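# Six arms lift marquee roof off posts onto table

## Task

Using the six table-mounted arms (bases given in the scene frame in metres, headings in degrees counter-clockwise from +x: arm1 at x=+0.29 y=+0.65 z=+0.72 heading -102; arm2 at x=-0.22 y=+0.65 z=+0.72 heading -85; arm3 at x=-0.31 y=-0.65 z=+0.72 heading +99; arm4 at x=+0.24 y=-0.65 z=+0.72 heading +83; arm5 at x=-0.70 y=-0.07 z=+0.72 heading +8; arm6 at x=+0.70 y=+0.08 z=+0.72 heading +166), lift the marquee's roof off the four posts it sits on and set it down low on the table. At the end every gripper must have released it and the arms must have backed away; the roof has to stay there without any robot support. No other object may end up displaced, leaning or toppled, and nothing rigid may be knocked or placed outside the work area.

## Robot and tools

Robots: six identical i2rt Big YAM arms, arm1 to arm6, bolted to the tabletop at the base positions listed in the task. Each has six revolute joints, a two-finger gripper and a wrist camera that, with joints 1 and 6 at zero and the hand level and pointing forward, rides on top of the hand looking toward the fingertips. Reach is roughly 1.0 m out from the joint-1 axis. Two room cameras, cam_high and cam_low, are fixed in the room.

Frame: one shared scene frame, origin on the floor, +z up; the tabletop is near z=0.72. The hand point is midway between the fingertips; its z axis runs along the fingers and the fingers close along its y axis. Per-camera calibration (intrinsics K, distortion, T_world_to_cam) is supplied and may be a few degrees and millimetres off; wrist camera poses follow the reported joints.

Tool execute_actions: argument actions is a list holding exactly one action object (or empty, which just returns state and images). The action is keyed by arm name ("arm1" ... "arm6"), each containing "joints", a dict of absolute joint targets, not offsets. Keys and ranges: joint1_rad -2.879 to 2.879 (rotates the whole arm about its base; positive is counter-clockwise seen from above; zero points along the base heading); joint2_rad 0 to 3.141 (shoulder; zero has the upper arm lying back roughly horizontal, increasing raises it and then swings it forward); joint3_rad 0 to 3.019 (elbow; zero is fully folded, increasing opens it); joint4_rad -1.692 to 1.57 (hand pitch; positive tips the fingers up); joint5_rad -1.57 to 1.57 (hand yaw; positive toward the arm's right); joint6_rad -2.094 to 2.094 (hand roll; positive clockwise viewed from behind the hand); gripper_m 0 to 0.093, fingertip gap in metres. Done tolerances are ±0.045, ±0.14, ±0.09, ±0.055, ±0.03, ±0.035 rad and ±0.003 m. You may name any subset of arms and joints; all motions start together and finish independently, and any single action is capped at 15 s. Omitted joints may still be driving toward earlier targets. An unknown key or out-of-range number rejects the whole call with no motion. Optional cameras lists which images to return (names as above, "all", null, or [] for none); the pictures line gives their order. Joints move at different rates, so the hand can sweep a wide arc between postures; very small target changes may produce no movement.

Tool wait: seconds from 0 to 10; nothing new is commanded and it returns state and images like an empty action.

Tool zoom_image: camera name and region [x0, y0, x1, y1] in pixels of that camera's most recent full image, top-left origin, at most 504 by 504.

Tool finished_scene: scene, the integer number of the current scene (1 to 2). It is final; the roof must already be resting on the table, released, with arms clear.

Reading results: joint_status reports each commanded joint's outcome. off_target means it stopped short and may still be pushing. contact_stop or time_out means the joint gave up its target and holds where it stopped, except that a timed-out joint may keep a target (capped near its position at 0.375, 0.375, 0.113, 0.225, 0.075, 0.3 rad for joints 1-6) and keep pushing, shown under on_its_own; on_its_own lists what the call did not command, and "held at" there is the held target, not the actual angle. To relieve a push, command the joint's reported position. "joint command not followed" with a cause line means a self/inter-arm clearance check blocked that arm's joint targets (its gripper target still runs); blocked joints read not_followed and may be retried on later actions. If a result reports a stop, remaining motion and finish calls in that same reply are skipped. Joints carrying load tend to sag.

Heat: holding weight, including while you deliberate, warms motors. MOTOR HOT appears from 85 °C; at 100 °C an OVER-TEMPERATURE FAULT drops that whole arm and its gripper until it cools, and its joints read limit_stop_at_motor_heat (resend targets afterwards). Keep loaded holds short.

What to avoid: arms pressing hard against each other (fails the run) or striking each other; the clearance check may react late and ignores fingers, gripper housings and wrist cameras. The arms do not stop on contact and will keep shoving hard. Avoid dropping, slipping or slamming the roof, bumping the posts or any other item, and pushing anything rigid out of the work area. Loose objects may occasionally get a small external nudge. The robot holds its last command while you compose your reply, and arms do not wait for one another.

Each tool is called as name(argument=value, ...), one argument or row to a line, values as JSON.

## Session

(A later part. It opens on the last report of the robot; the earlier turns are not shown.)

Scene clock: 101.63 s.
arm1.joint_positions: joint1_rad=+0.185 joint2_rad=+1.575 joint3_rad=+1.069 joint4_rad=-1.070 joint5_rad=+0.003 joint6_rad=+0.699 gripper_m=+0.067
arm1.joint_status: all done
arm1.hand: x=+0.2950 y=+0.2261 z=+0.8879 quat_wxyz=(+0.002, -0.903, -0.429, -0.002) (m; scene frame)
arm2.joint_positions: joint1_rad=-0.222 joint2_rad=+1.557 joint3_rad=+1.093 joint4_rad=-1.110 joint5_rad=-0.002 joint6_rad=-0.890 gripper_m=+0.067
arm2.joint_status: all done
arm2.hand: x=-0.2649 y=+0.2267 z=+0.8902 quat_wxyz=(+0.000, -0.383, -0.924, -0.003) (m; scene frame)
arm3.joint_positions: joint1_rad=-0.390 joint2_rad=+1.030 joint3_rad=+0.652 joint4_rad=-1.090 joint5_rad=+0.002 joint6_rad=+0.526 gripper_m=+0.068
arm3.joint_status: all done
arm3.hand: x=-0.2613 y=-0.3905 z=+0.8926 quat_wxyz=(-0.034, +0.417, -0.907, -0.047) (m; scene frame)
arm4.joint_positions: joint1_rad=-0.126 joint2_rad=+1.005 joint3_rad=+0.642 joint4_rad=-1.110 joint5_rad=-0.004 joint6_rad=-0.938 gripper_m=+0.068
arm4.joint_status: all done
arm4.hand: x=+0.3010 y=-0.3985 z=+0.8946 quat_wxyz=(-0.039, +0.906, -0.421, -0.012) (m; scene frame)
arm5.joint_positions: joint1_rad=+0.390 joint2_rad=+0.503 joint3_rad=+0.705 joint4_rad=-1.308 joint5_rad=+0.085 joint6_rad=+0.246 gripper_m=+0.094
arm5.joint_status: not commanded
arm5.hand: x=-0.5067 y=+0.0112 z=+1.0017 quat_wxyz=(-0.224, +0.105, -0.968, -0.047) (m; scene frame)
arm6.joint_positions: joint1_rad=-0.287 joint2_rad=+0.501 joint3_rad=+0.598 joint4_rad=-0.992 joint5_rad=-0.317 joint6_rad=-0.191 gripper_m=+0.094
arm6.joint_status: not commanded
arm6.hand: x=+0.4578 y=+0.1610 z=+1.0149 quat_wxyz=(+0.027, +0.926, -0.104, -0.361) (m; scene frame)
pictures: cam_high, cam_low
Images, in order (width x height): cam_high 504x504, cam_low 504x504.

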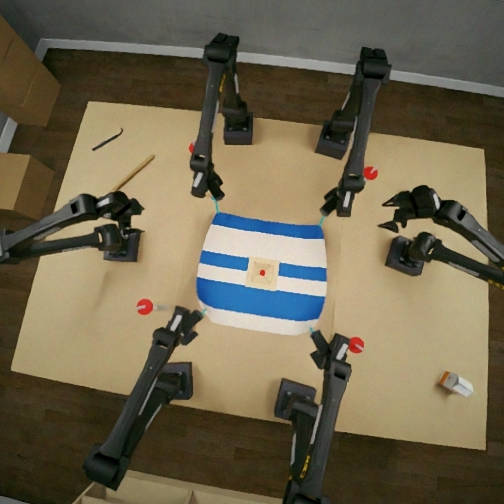

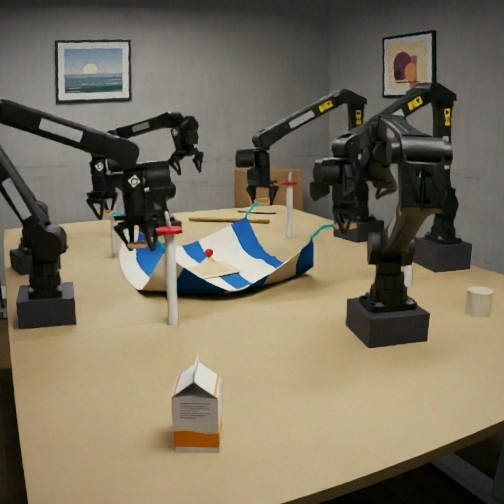

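execute_actions(
  actions=[
    {"arm1": {"joints": {"joint2_rad": 1.722, "joint3_rad": 0.832, "joint4_rad": -0.650, "joint6_rad": 0.05}}, "arm2": {"joints": {"joint2_rad": 1.697, "joint3_rad": 0.846, "joint4_rad": -0.690, "joint6_rad": -0.30}}, "arm3": {"joints": {"joint2_rad": 1.304, "joint3_rad": 0.393, "joint4_rad": -0.642, "joint6_rad": -0.12}}, "arm4": {"joints": {"joint2_rad": 1.287, "joint3_rad": 0.388, "joint4_rad": -0.654, "joint6_rad": -0.29}}},
  ],
)

Scene clock: 106.47 s.
arm1.joint_positions: joint1_rad=+0.185 joint2_rad=+1.731 joint3_rad=+0.816 joint4_rad=-0.662 joint5_rad=+0.003 joint6_rad=+0.062 gripper_m=+0.067
arm1.joint_status: all done
arm1.hand: x=+0.2950 y=+0.2696 z=+0.7549 quat_wxyz=(+0.001, -0.724, -0.690, -0.003) (m; scene frame)
arm2.joint_positions: joint1_rad=-0.222 joint2_rad=+1.712 joint3_rad=+0.830 joint4_rad=-0.706 joint5_rad=-0.002 joint6_rad=-0.311 gripper_m=+0.067
arm2.joint_status: all done
arm2.hand: x=-0.2603 y=+0.2711 z=+0.7524 quat_wxyz=(+0.005, -0.631, -0.776, -0.008) (m; scene frame)
arm3.joint_positions: joint1_rad=-0.390 joint2_rad=+1.313 joint3_rad=+0.389 joint4_rad=-0.661 joint5_rad=+0.002 joint6_rad=-0.111 gripper_m=+0.068
arm3.joint_status: all done
arm3.hand: x=-0.2696 y=-0.4355 z=+0.7507 quat_wxyz=(+0.000, +0.681, -0.732, +0.001) (m; scene frame)
arm4.joint_positions: joint1_rad=-0.126 joint2_rad=+1.295 joint3_rad=+0.382 joint4_rad=-0.673 joint5_rad=-0.004 joint6_rad=-0.299 gripper_m=+0.068
arm4.joint_status: all done
arm4.hand: x=+0.2898 y=-0.4426 z=+0.7543 quat_wxyz=(+0.015, +0.728, -0.685, +0.004) (m; scene frame)
arm5.joint_positions: joint1_rad=+0.390 joint2_rad=+0.503 joint3_rad=+0.705 joint4_rad=-1.308 joint5_rad=+0.085 joint6_rad=+0.246 gripper_m=+0.094
arm5.joint_status: not commanded
arm5.hand: x=-0.5067 y=+0.0112 z=+1.0017 quat_wxyz=(-0.224, +0.105, -0.968, -0.047) (m; scene frame)
arm6.joint_positions: joint1_rad=-0.287 joint2_rad=+0.501 joint3_rad=+0.598 joint4_rad=-0.992 joint5_rad=-0.317 joint6_rad=-0.191 gripper_m=+0.094
arm6.joint_status: not commanded
arm6.hand: x=+0.4578 y=+0.1610 z=+1.0149 quat_wxyz=(+0.027, +0.926, -0.104, -0.361) (m; scene frame)
pictures: arm1_cam_wrist, arm2_cam_wrist, arm3_cam_wrist, arm4_cam_wrist, arm5_cam_wrist, arm6_cam_wrist, cam_high, cam_low
camera_calibration (this result's frames):
arm1_cam_wrist: T_world_to_cam=[[-0.998884, 0.0472127, 0.00129538, 0.28465], [0.0388192, 0.805062, 0.591919, -0.669877], [0.0269033, 0.591309, -0.805996, 0.562059], [0, 0, 0, 1]] pos_world=[0.295215, 0.193503, 0.849161]
arm2_cam_wrist: T_world_to_cam=[[-0.979497, -0.201454, -0.00153409, -0.196759], [-0.160998, 0.778173, 0.607064, -0.707075], [-0.121102, 0.594864, -0.794652, 0.525269], [0, 0, 0, 1]] pos_world=[-0.242952, 0.198125, 0.846344]
arm3_cam_wrist: T_world_to_cam=[[0.997562, -0.0658861, 0.0230184, 0.221135], [-0.0668197, -0.80643, 0.587543, -0.804976], [-0.0201482, -0.587648, -0.808866, 0.468465], [0, 0, 0, 1]] pos_world=[-0.264945, -0.359294, 0.846793]
arm4_cam_wrist: T_world_to_cam=[[0.998362, 0.0545686, -0.0171865, -0.255198], [0.0539185, -0.797008, 0.601557, -0.815361], [0.0191284, -0.601499, -0.798645, 0.452748], [0, 0, 0, 1]] pos_world=[0.290082, -0.363596, 0.847685]
arm5_cam_wrist: T_world_to_cam=[[0.216935, -0.974949, -0.0491252, 0.171378], [-0.959995, -0.222194, 0.170408, -0.65092], [-0.177054, 0.0101925, -0.984148, 1.02052], [0, 0, 0, 1]] pos_world=[-0.481371, 0.012053, 1.12368]
arm6_cam_wrist: T_world_to_cam=[[0.175588, 0.977767, -0.114632, -0.122081], [0.975366, -0.188575, -0.114455, -0.290147], [-0.133527, -0.0917112, -0.986793, 1.2036], [0, 0, 0, 1]] pos_world=[0.465148, 0.175035, 1.1405]
Images, in order (width x height): arm1_cam_wrist 504x504, arm2_cam_wrist 504x504, arm3_cam_wrist 504x504, arm4_cam_wrist 504x504, arm5_cam_wrist 504x504, arm6_cam_wrist 504x504, cam_high 504x504, cam_low 504x504.

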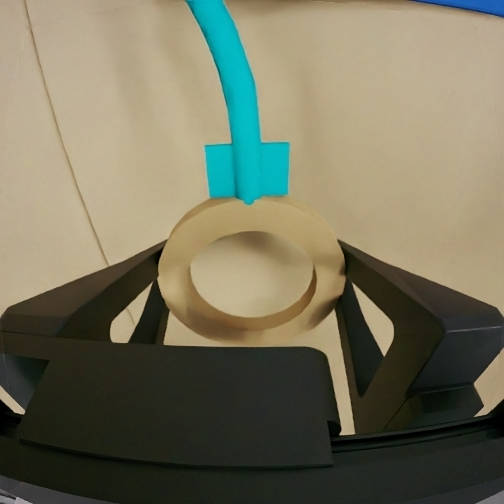

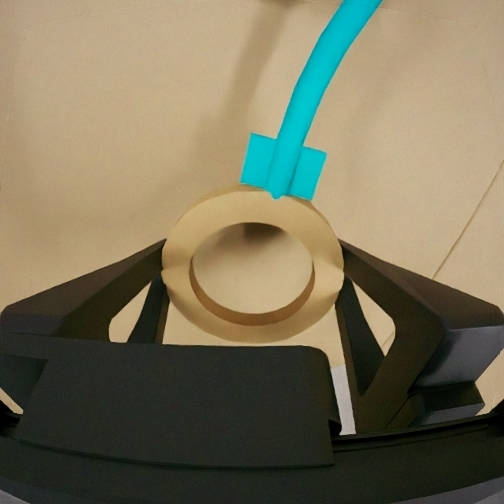

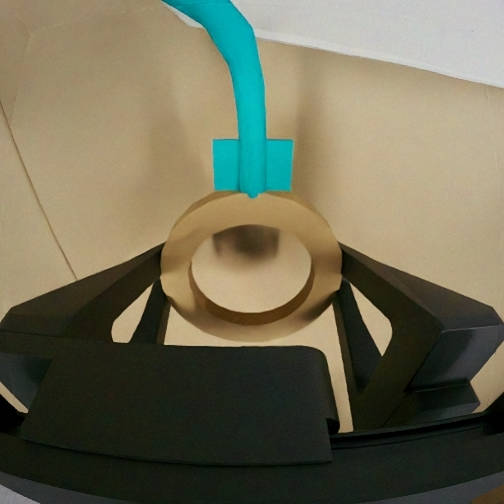

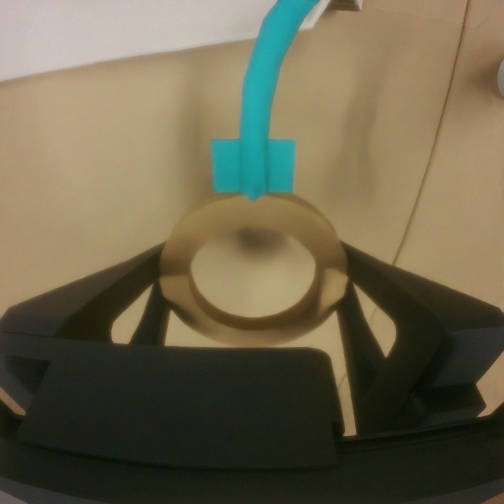

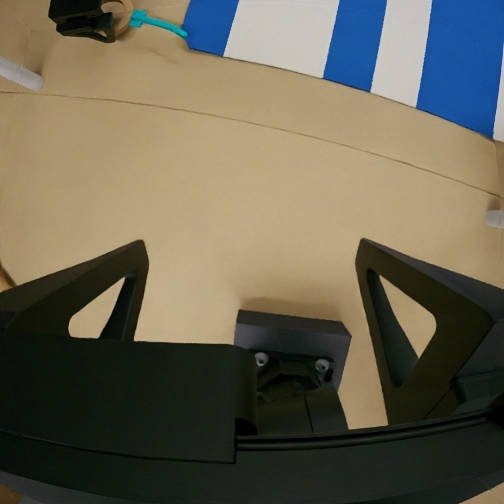

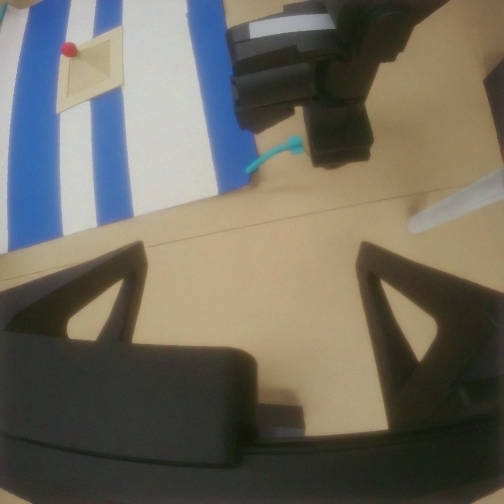

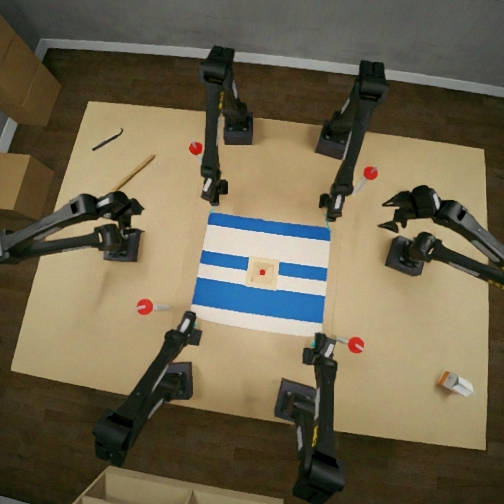

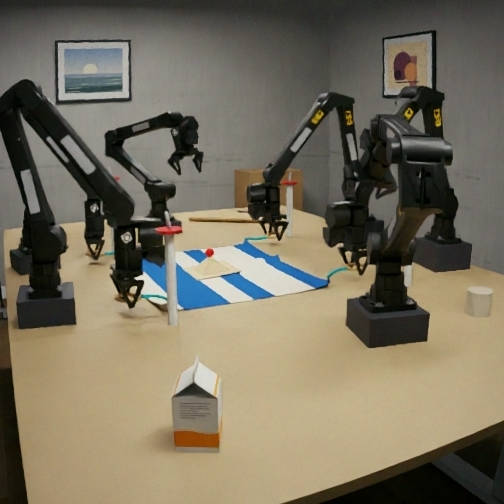

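zoom_image(
  camera="cam_low",
  region=[70, 220, 210, 330],
)

zoom_image(
  camera="cam_low",
  region=[230, 190, 400, 310],
)

Region (70, 220, 210, 330) of cam_low's 504x504 image, scaled by 3.600, with more detail than that image has; it fills the top 396 rows of this view, and the rest is white.

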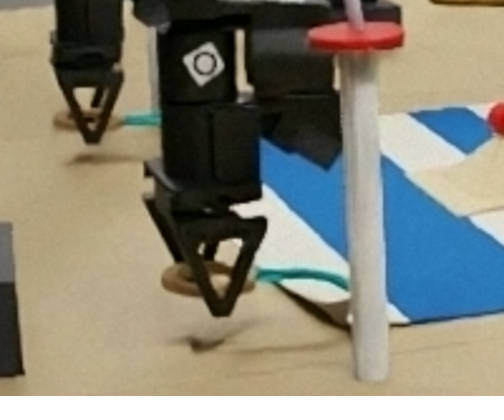

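Region (230, 190, 400, 310) of cam_low's 504x504 image, scaled by 2.965, with more detail than that image has; it fills the top 356 rows of this view, and the rest is white.

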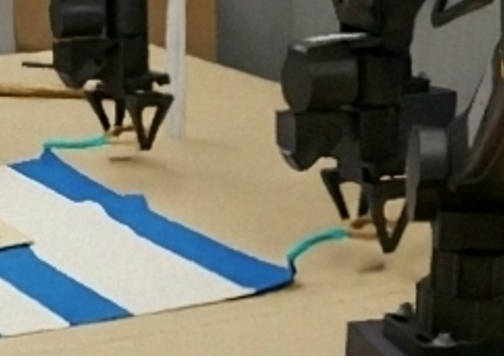

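execute_actions(
  actions=[
    {"arm1": {"joints": {"joint2_rad": 1.750, "joint4_rad": -0.625}}, "arm2": {"joints": {"joint2_rad": 1.725, "joint4_rad": -0.655}}, "arm3": {"joints": {"joint2_rad": 1.349, "joint4_rad": -0.605}}, "arm4": {"joints": {"joint2_rad": 1.351, "joint4_rad": -0.594}}},
  ],
  cameras=["cam_low"],
)

zoom_image(
  camera="cam_low",
  region=[70, 220, 210, 330],
)

zoom_image(
  camera="cam_low",
  region=[230, 190, 400, 310],
)

Scene clock: 110.33 s.
arm1.joint_positions: joint1_rad=+0.185 joint2_rad=+1.743 joint3_rad=+0.816 joint4_rad=-0.638 joint5_rad=+0.003 joint6_rad=+0.061 gripper_m=+0.067
arm1.joint_status: all done
arm1.hand: x=+0.2951 y=+0.2659 z=+0.7507 quat_wxyz=(-0.003, -0.723, -0.690, +0.001) (m; scene frame)
arm2.joint_positions: joint1_rad=-0.222 joint2_rad=+1.712 joint3_rad=+0.830 joint4_rad=-0.671 joint5_rad=-0.002 joint6_rad=-0.311 gripper_m=+0.067
arm2.joint_status: all done
arm2.hand: x=-0.2612 y=+0.2625 z=+0.7524 quat_wxyz=(-0.005, -0.631, -0.776, +0.006) (m; scene frame)
arm3.joint_positions: joint1_rad=-0.390 joint2_rad=+1.340 joint3_rad=+0.389 joint4_rad=-0.624 joint5_rad=+0.002 joint6_rad=-0.111 gripper_m=+0.068
arm3.joint_status: all done
arm3.hand: x=-0.2688 y=-0.4311 z=+0.7453 quat_wxyz=(-0.004, +0.682, -0.732, -0.002) (m; scene frame)
arm4.joint_positions: joint1_rad=-0.126 joint2_rad=+1.348 joint3_rad=+0.382 joint4_rad=-0.613 joint5_rad=-0.004 joint6_rad=-0.298 gripper_m=+0.068
arm4.joint_status: all done
arm4.hand: x=+0.2911 y=-0.4373 z=+0.7436 quat_wxyz=(+0.012, +0.728, -0.685, +0.003) (m; scene frame)
arm5.joint_positions: joint1_rad=+0.390 joint2_rad=+0.503 joint3_rad=+0.705 joint4_rad=-1.308 joint5_rad=+0.085 joint6_rad=+0.246 gripper_m=+0.094
arm5.joint_status: not commanded
arm5.hand: x=-0.5067 y=+0.0112 z=+1.0017 quat_wxyz=(-0.224, +0.105, -0.968, -0.047) (m; scene frame)
arm6.joint_positions: joint1_rad=-0.287 joint2_rad=+0.501 joint3_rad=+0.598 joint4_rad=-0.992 joint5_rad=-0.317 joint6_rad=-0.191 gripper_m=+0.094
arm6.joint_status: not commanded
arm6.hand: x=+0.4578 y=+0.1610 z=+1.0149 quat_wxyz=(+0.027, +0.926, -0.104, -0.361) (m; scene frame)
pictures: cam_low
Images, in order (width x height): cam_low 504x504.

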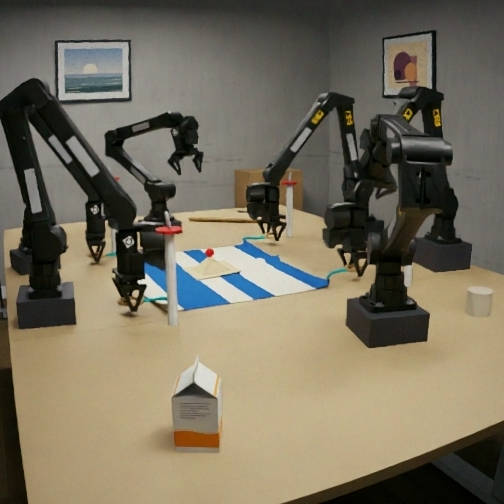

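Region (70, 220, 210, 330) of cam_low's 504x504 image, scaled by 3.600, with more detail than that image has; it fills the top 396 rows of this view, and the rest is white.

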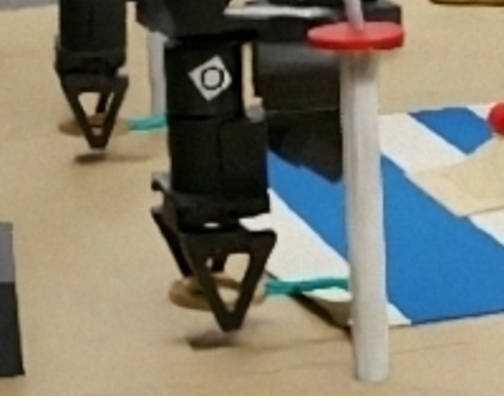

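Region (230, 190, 400, 310) of cam_low's 504x504 image, scaled by 2.965, with more detail than that image has; it fills the top 356 rows of this view, and the rest is white.

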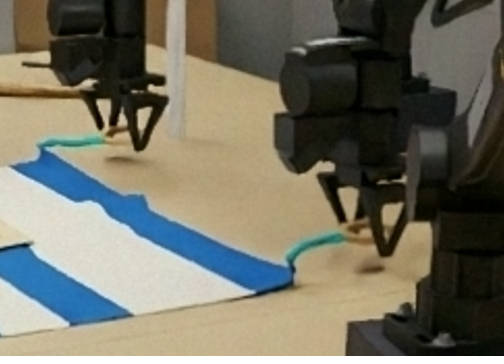

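execute_actions(
  actions=[
    {"arm1": {"joints": {"joint2_rad": 1.771}}, "arm2": {"joints": {"joint2_rad": 1.743}}, "arm3": {"joints": {"joint2_rad": 1.372}}, "arm4": {"joints": {"joint2_rad": 1.373}}},
  ],
  cameras=["cam_low"],
)

zoom_image(
  camera="cam_low",
  region=[230, 190, 400, 310],
)

zoom_image(
  camera="cam_low",
  region=[70, 220, 210, 330],
)

Scene clock: 111.87 s.
arm1.joint_positions: joint1_rad=+0.185 joint2_rad=+1.766 joint3_rad=+0.816 joint4_rad=-0.637 joint5_rad=+0.003 joint6_rad=+0.061 gripper_m=+0.067
arm1.joint_status: all done
arm1.hand: x=+0.2950 y=+0.2702 z=+0.7422 quat_wxyz=(+0.005, -0.723, -0.690, -0.006) (m; scene frame)
arm2.joint_positions: joint1_rad=-0.222 joint2_rad=+1.725 joint3_rad=+0.830 joint4_rad=-0.671 joint5_rad=-0.002 joint6_rad=-0.311 gripper_m=+0.067
arm2.joint_status: all done
arm2.hand: x=-0.2610 y=+0.2649 z=+0.7473 quat_wxyz=(-0.001, -0.631, -0.776, +0.001) (m; scene frame)
arm3.joint_positions: joint1_rad=-0.390 joint2_rad=+1.363 joint3_rad=+0.389 joint4_rad=-0.624 joint5_rad=+0.002 joint6_rad=-0.111 gripper_m=+0.068
arm3.joint_status: all done
arm3.hand: x=-0.2695 y=-0.4349 z=+0.7408 quat_wxyz=(+0.005, +0.682, -0.732, +0.005) (m; scene frame)
arm4.joint_positions: joint1_rad=-0.126 joint2_rad=+1.365 joint3_rad=+0.382 joint4_rad=-0.613 joint5_rad=-0.004 joint6_rad=-0.298 gripper_m=+0.068
arm4.joint_status: all done
arm4.hand: x=+0.2903 y=-0.4403 z=+0.7403 quat_wxyz=(+0.020, +0.728, -0.685, +0.007) (m; scene frame)
arm5.joint_positions: joint1_rad=+0.390 joint2_rad=+0.503 joint3_rad=+0.705 joint4_rad=-1.308 joint5_rad=+0.085 joint6_rad=+0.246 gripper_m=+0.094
arm5.joint_status: not commanded
arm5.hand: x=-0.5067 y=+0.0112 z=+1.0017 quat_wxyz=(-0.224, +0.105, -0.968, -0.047) (m; scene frame)
arm6.joint_positions: joint1_rad=-0.287 joint2_rad=+0.501 joint3_rad=+0.598 joint4_rad=-0.992 joint5_rad=-0.317 joint6_rad=-0.191 gripper_m=+0.094
arm6.joint_status: not commanded
arm6.hand: x=+0.4578 y=+0.1610 z=+1.0149 quat_wxyz=(+0.027, +0.926, -0.104, -0.361) (m; scene frame)
pictures: cam_low
Images, in order (width x height): cam_low 504x504.

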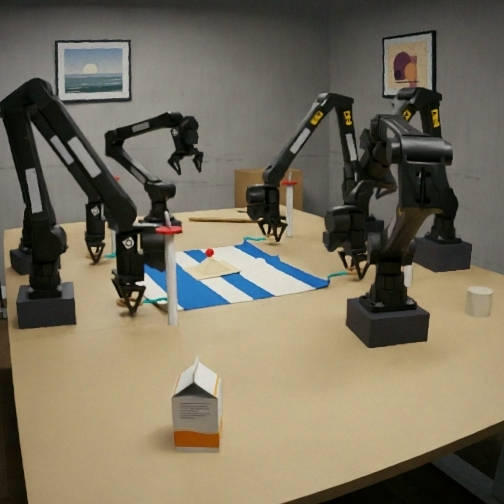

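Region (230, 190, 400, 310) of cam_low's 504x504 image, scaled by 2.965, with more detail than that image has; it fills the top 356 rows of this view, and the rest is white.

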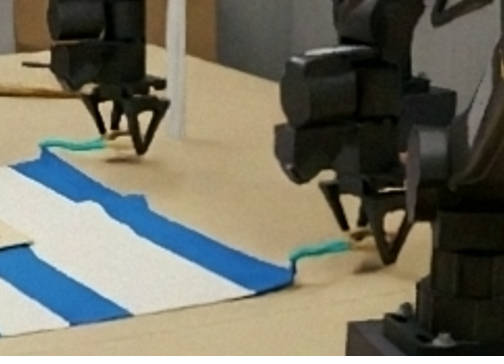

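Region (70, 220, 210, 330) of cam_low's 504x504 image, scaled by 3.600, with more detail than that image has; it fills the top 396 rows of this view, and the rest is white.

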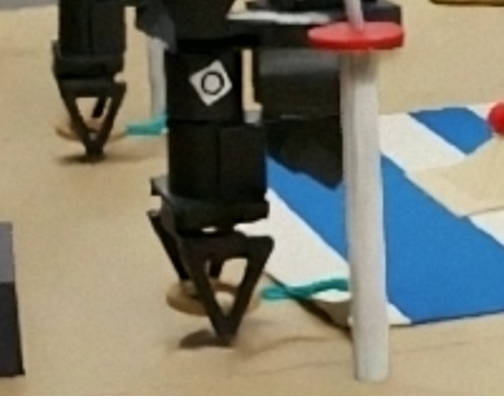

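execute_actions(
  actions=[
    {"arm1": {"joints": {"gripper_m": 0.09}}, "arm2": {"joints": {"gripper_m": 0.09}}, "arm3": {"joints": {"gripper_m": 0.09}}, "arm4": {"joints": {"gripper_m": 0.09}}},
  ],
  cameras=["arm1_cam_wrist", "arm2_cam_wrist", "arm3_cam_wrist", "arm4_cam_wrist"],
)

Scene clock: 112.63 s.
arm1.joint_positions: joint1_rad=+0.185 joint2_rad=+1.766 joint3_rad=+0.816 joint4_rad=-0.637 joint5_rad=+0.003 joint6_rad=+0.061 gripper_m=+0.090
arm1.joint_status: all done
arm1.hand: x=+0.2950 y=+0.2702 z=+0.7422 quat_wxyz=(+0.005, -0.723, -0.690, -0.006) (m; scene frame)
arm2.joint_positions: joint1_rad=-0.222 joint2_rad=+1.725 joint3_rad=+0.830 joint4_rad=-0.671 joint5_rad=-0.002 joint6_rad=-0.311 gripper_m=+0.090
arm2.joint_status: all done
arm2.hand: x=-0.2610 y=+0.2649 z=+0.7473 quat_wxyz=(-0.001, -0.631, -0.776, +0.001) (m; scene frame)
arm3.joint_positions: joint1_rad=-0.390 joint2_rad=+1.363 joint3_rad=+0.389 joint4_rad=-0.624 joint5_rad=+0.002 joint6_rad=-0.111 gripper_m=+0.090
arm3.joint_status: all done
arm3.hand: x=-0.2695 y=-0.4349 z=+0.7408 quat_wxyz=(+0.005, +0.682, -0.732, +0.005) (m; scene frame)
arm4.joint_positions: joint1_rad=-0.126 joint2_rad=+1.365 joint3_rad=+0.382 joint4_rad=-0.613 joint5_rad=-0.004 joint6_rad=-0.298 gripper_m=+0.090
arm4.joint_status: all done
arm4.hand: x=+0.2903 y=-0.4403 z=+0.7403 quat_wxyz=(+0.020, +0.728, -0.685, +0.007) (m; scene frame)
arm5.joint_positions: joint1_rad=+0.390 joint2_rad=+0.503 joint3_rad=+0.705 joint4_rad=-1.308 joint5_rad=+0.085 joint6_rad=+0.246 gripper_m=+0.094
arm5.joint_status: not commanded
arm5.hand: x=-0.5067 y=+0.0112 z=+1.0017 quat_wxyz=(-0.224, +0.105, -0.968, -0.047) (m; scene frame)
arm6.joint_positions: joint1_rad=-0.287 joint2_rad=+0.501 joint3_rad=+0.598 joint4_rad=-0.992 joint5_rad=-0.317 joint6_rad=-0.191 gripper_m=+0.094
arm6.joint_status: not commanded
arm6.hand: x=+0.4578 y=+0.1610 z=+1.0149 quat_wxyz=(+0.027, +0.926, -0.104, -0.361) (m; scene frame)
pictures: arm1_cam_wrist, arm2_cam_wrist, arm3_cam_wrist, arm4_cam_wrist
camera_calibration (this result's frames):
arm1_cam_wrist: T_world_to_cam=[[-0.998904, 0.0467686, 0.00192779, 0.284343], [0.0385646, 0.79894, 0.600172, -0.667195], [0.026529, 0.599589, -0.799868, 0.544716], [0, 0, 0, 1]] pos_world=[0.29531, 0.193145, 0.835586]
arm2_cam_wrist: T_world_to_cam=[[-0.979642, -0.20069, 0.00494854, -0.203731], [-0.159063, 0.791014, 0.590758, -0.690048], [-0.122473, 0.577944, -0.806834, 0.53806], [0, 0, 0, 1]] pos_world=[-0.243447, 0.193983, 0.842784]
arm3_cam_wrist: T_world_to_cam=[[0.997663, -0.0648458, 0.0215442, 0.222857], [-0.0648482, -0.799144, 0.597632, -0.80237], [-0.021537, -0.597633, -0.801481, 0.450662], [0, 0, 0, 1]] pos_world=[-0.264662, -0.357427, 0.835918]
arm4_cam_wrist: T_world_to_cam=[[0.998355, 0.0536491, -0.0202325, -0.254218], [0.0548486, -0.790753, 0.609673, -0.808662], [0.0167095, -0.60978, -0.792395, 0.435372], [0, 0, 0, 1]] pos_world=[0.290878, -0.360333, 0.832863]
Images, in order (width x height): arm1_cam_wrist 504x504, arm2_cam_wrist 504x504, arm3_cam_wrist 504x504, arm4_cam_wrist 504x504.

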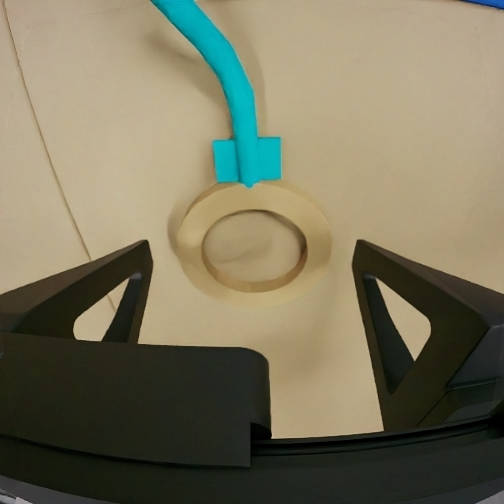

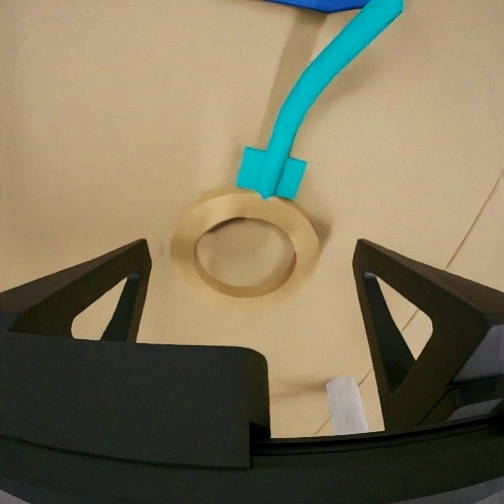

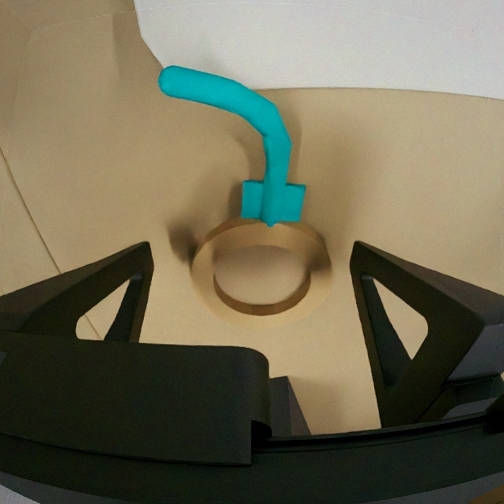

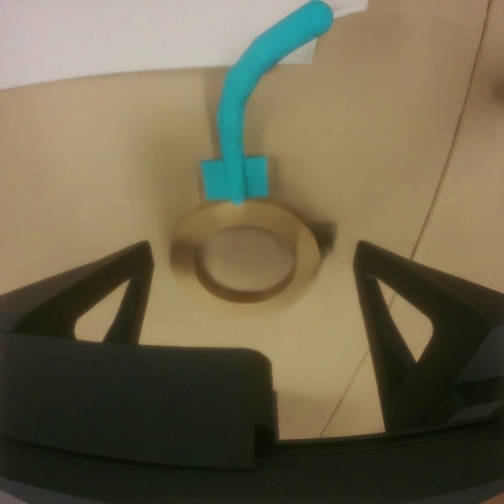

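execute_actions(
  actions=[
    {"arm1": {"joints": {"joint1_rad": 0.0, "joint2_rad": 0.8, "joint4_rad": -1.45}}, "arm2": {"joints": {"joint1_rad": 0.0, "joint2_rad": 0.8, "joint4_rad": -1.45}}, "arm3": {"joints": {"joint2_rad": 0.7, "joint3_rad": 0.72, "joint4_rad": -0.92}}, "arm4": {"joints": {"joint1_rad": 0.25, "joint2_rad": 0.7, "joint3_rad": 0.72, "joint4_rad": -0.92}}},
  ],
  cameras=["cam_high", "cam_low"],
)

Scene clock: 116.93 s.
arm1.joint_positions: joint1_rad=-0.007 joint2_rad=+0.796 joint3_rad=+0.816 joint4_rad=-1.440 joint5_rad=+0.001 joint6_rad=+0.060 gripper_m=+0.090
arm1.joint_status: all done
arm1.hand: x=+0.2487 y=+0.4299 z=+1.0227 quat_wxyz=(-0.051, -0.784, -0.616, +0.055) (m; scene frame)
arm2.joint_positions: joint1_rad=+0.008 joint2_rad=+0.799 joint3_rad=+0.830 joint4_rad=-1.436 joint5_rad=-0.001 joint6_rad=-0.309 gripper_m=+0.090
arm2.joint_status: all done
arm2.hand: x=-0.1918 y=+0.4224 z=+1.0160 quat_wxyz=(-0.052, -0.537, -0.840, +0.062) (m; scene frame)
arm3.joint_positions: joint1_rad=-0.390 joint2_rad=+0.693 joint3_rad=+0.696 joint4_rad=-0.901 joint5_rad=+0.002 joint6_rad=-0.111 gripper_m=+0.090
arm3.joint_status: all done
arm3.hand: x=-0.2536 y=-0.3493 z=+1.0218 quat_wxyz=(-0.270, +0.642, -0.689, -0.200) (m; scene frame)
arm4.joint_positions: joint1_rad=+0.244 joint2_rad=+0.697 joint3_rad=+0.689 joint4_rad=-0.902 joint5_rad=-0.002 joint6_rad=-0.297 gripper_m=+0.090
arm4.joint_status: all done
arm4.hand: x=+0.2010 y=-0.3415 z=+1.0168 quat_wxyz=(-0.239, +0.797, -0.513, -0.210) (m; scene frame)
arm5.joint_positions: joint1_rad=+0.390 joint2_rad=+0.503 joint3_rad=+0.705 joint4_rad=-1.308 joint5_rad=+0.085 joint6_rad=+0.246 gripper_m=+0.094
arm5.joint_status: not commanded
arm5.hand: x=-0.5067 y=+0.0112 z=+1.0017 quat_wxyz=(-0.224, +0.105, -0.968, -0.047) (m; scene frame)
arm6.joint_positions: joint1_rad=-0.287 joint2_rad=+0.501 joint3_rad=+0.598 joint4_rad=-0.992 joint5_rad=-0.317 joint6_rad=-0.191 gripper_m=+0.094
arm6.joint_status: not commanded
arm6.hand: x=+0.4578 y=+0.1610 z=+1.0149 quat_wxyz=(+0.027, +0.926, -0.104, -0.361) (m; scene frame)
pictures: cam_high, cam_low
Images, in order (width x height): cam_high 504x504, cam_low 504x504.

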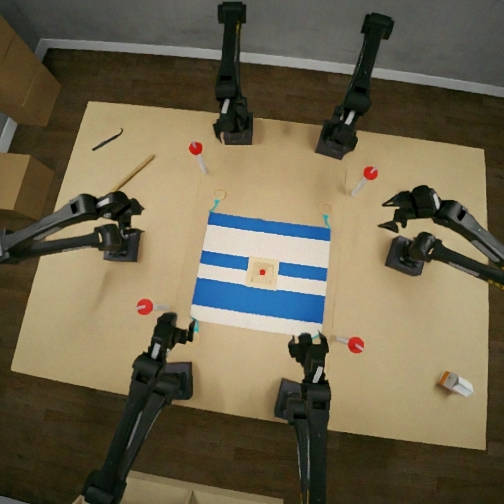

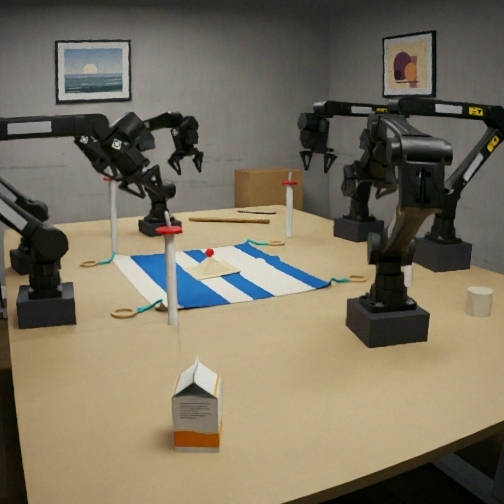

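The roof is lying flat on the table, posts are upright, and all arms are clear.

finished_scene(
  scene=1,
)

The scene is finished: the task was done.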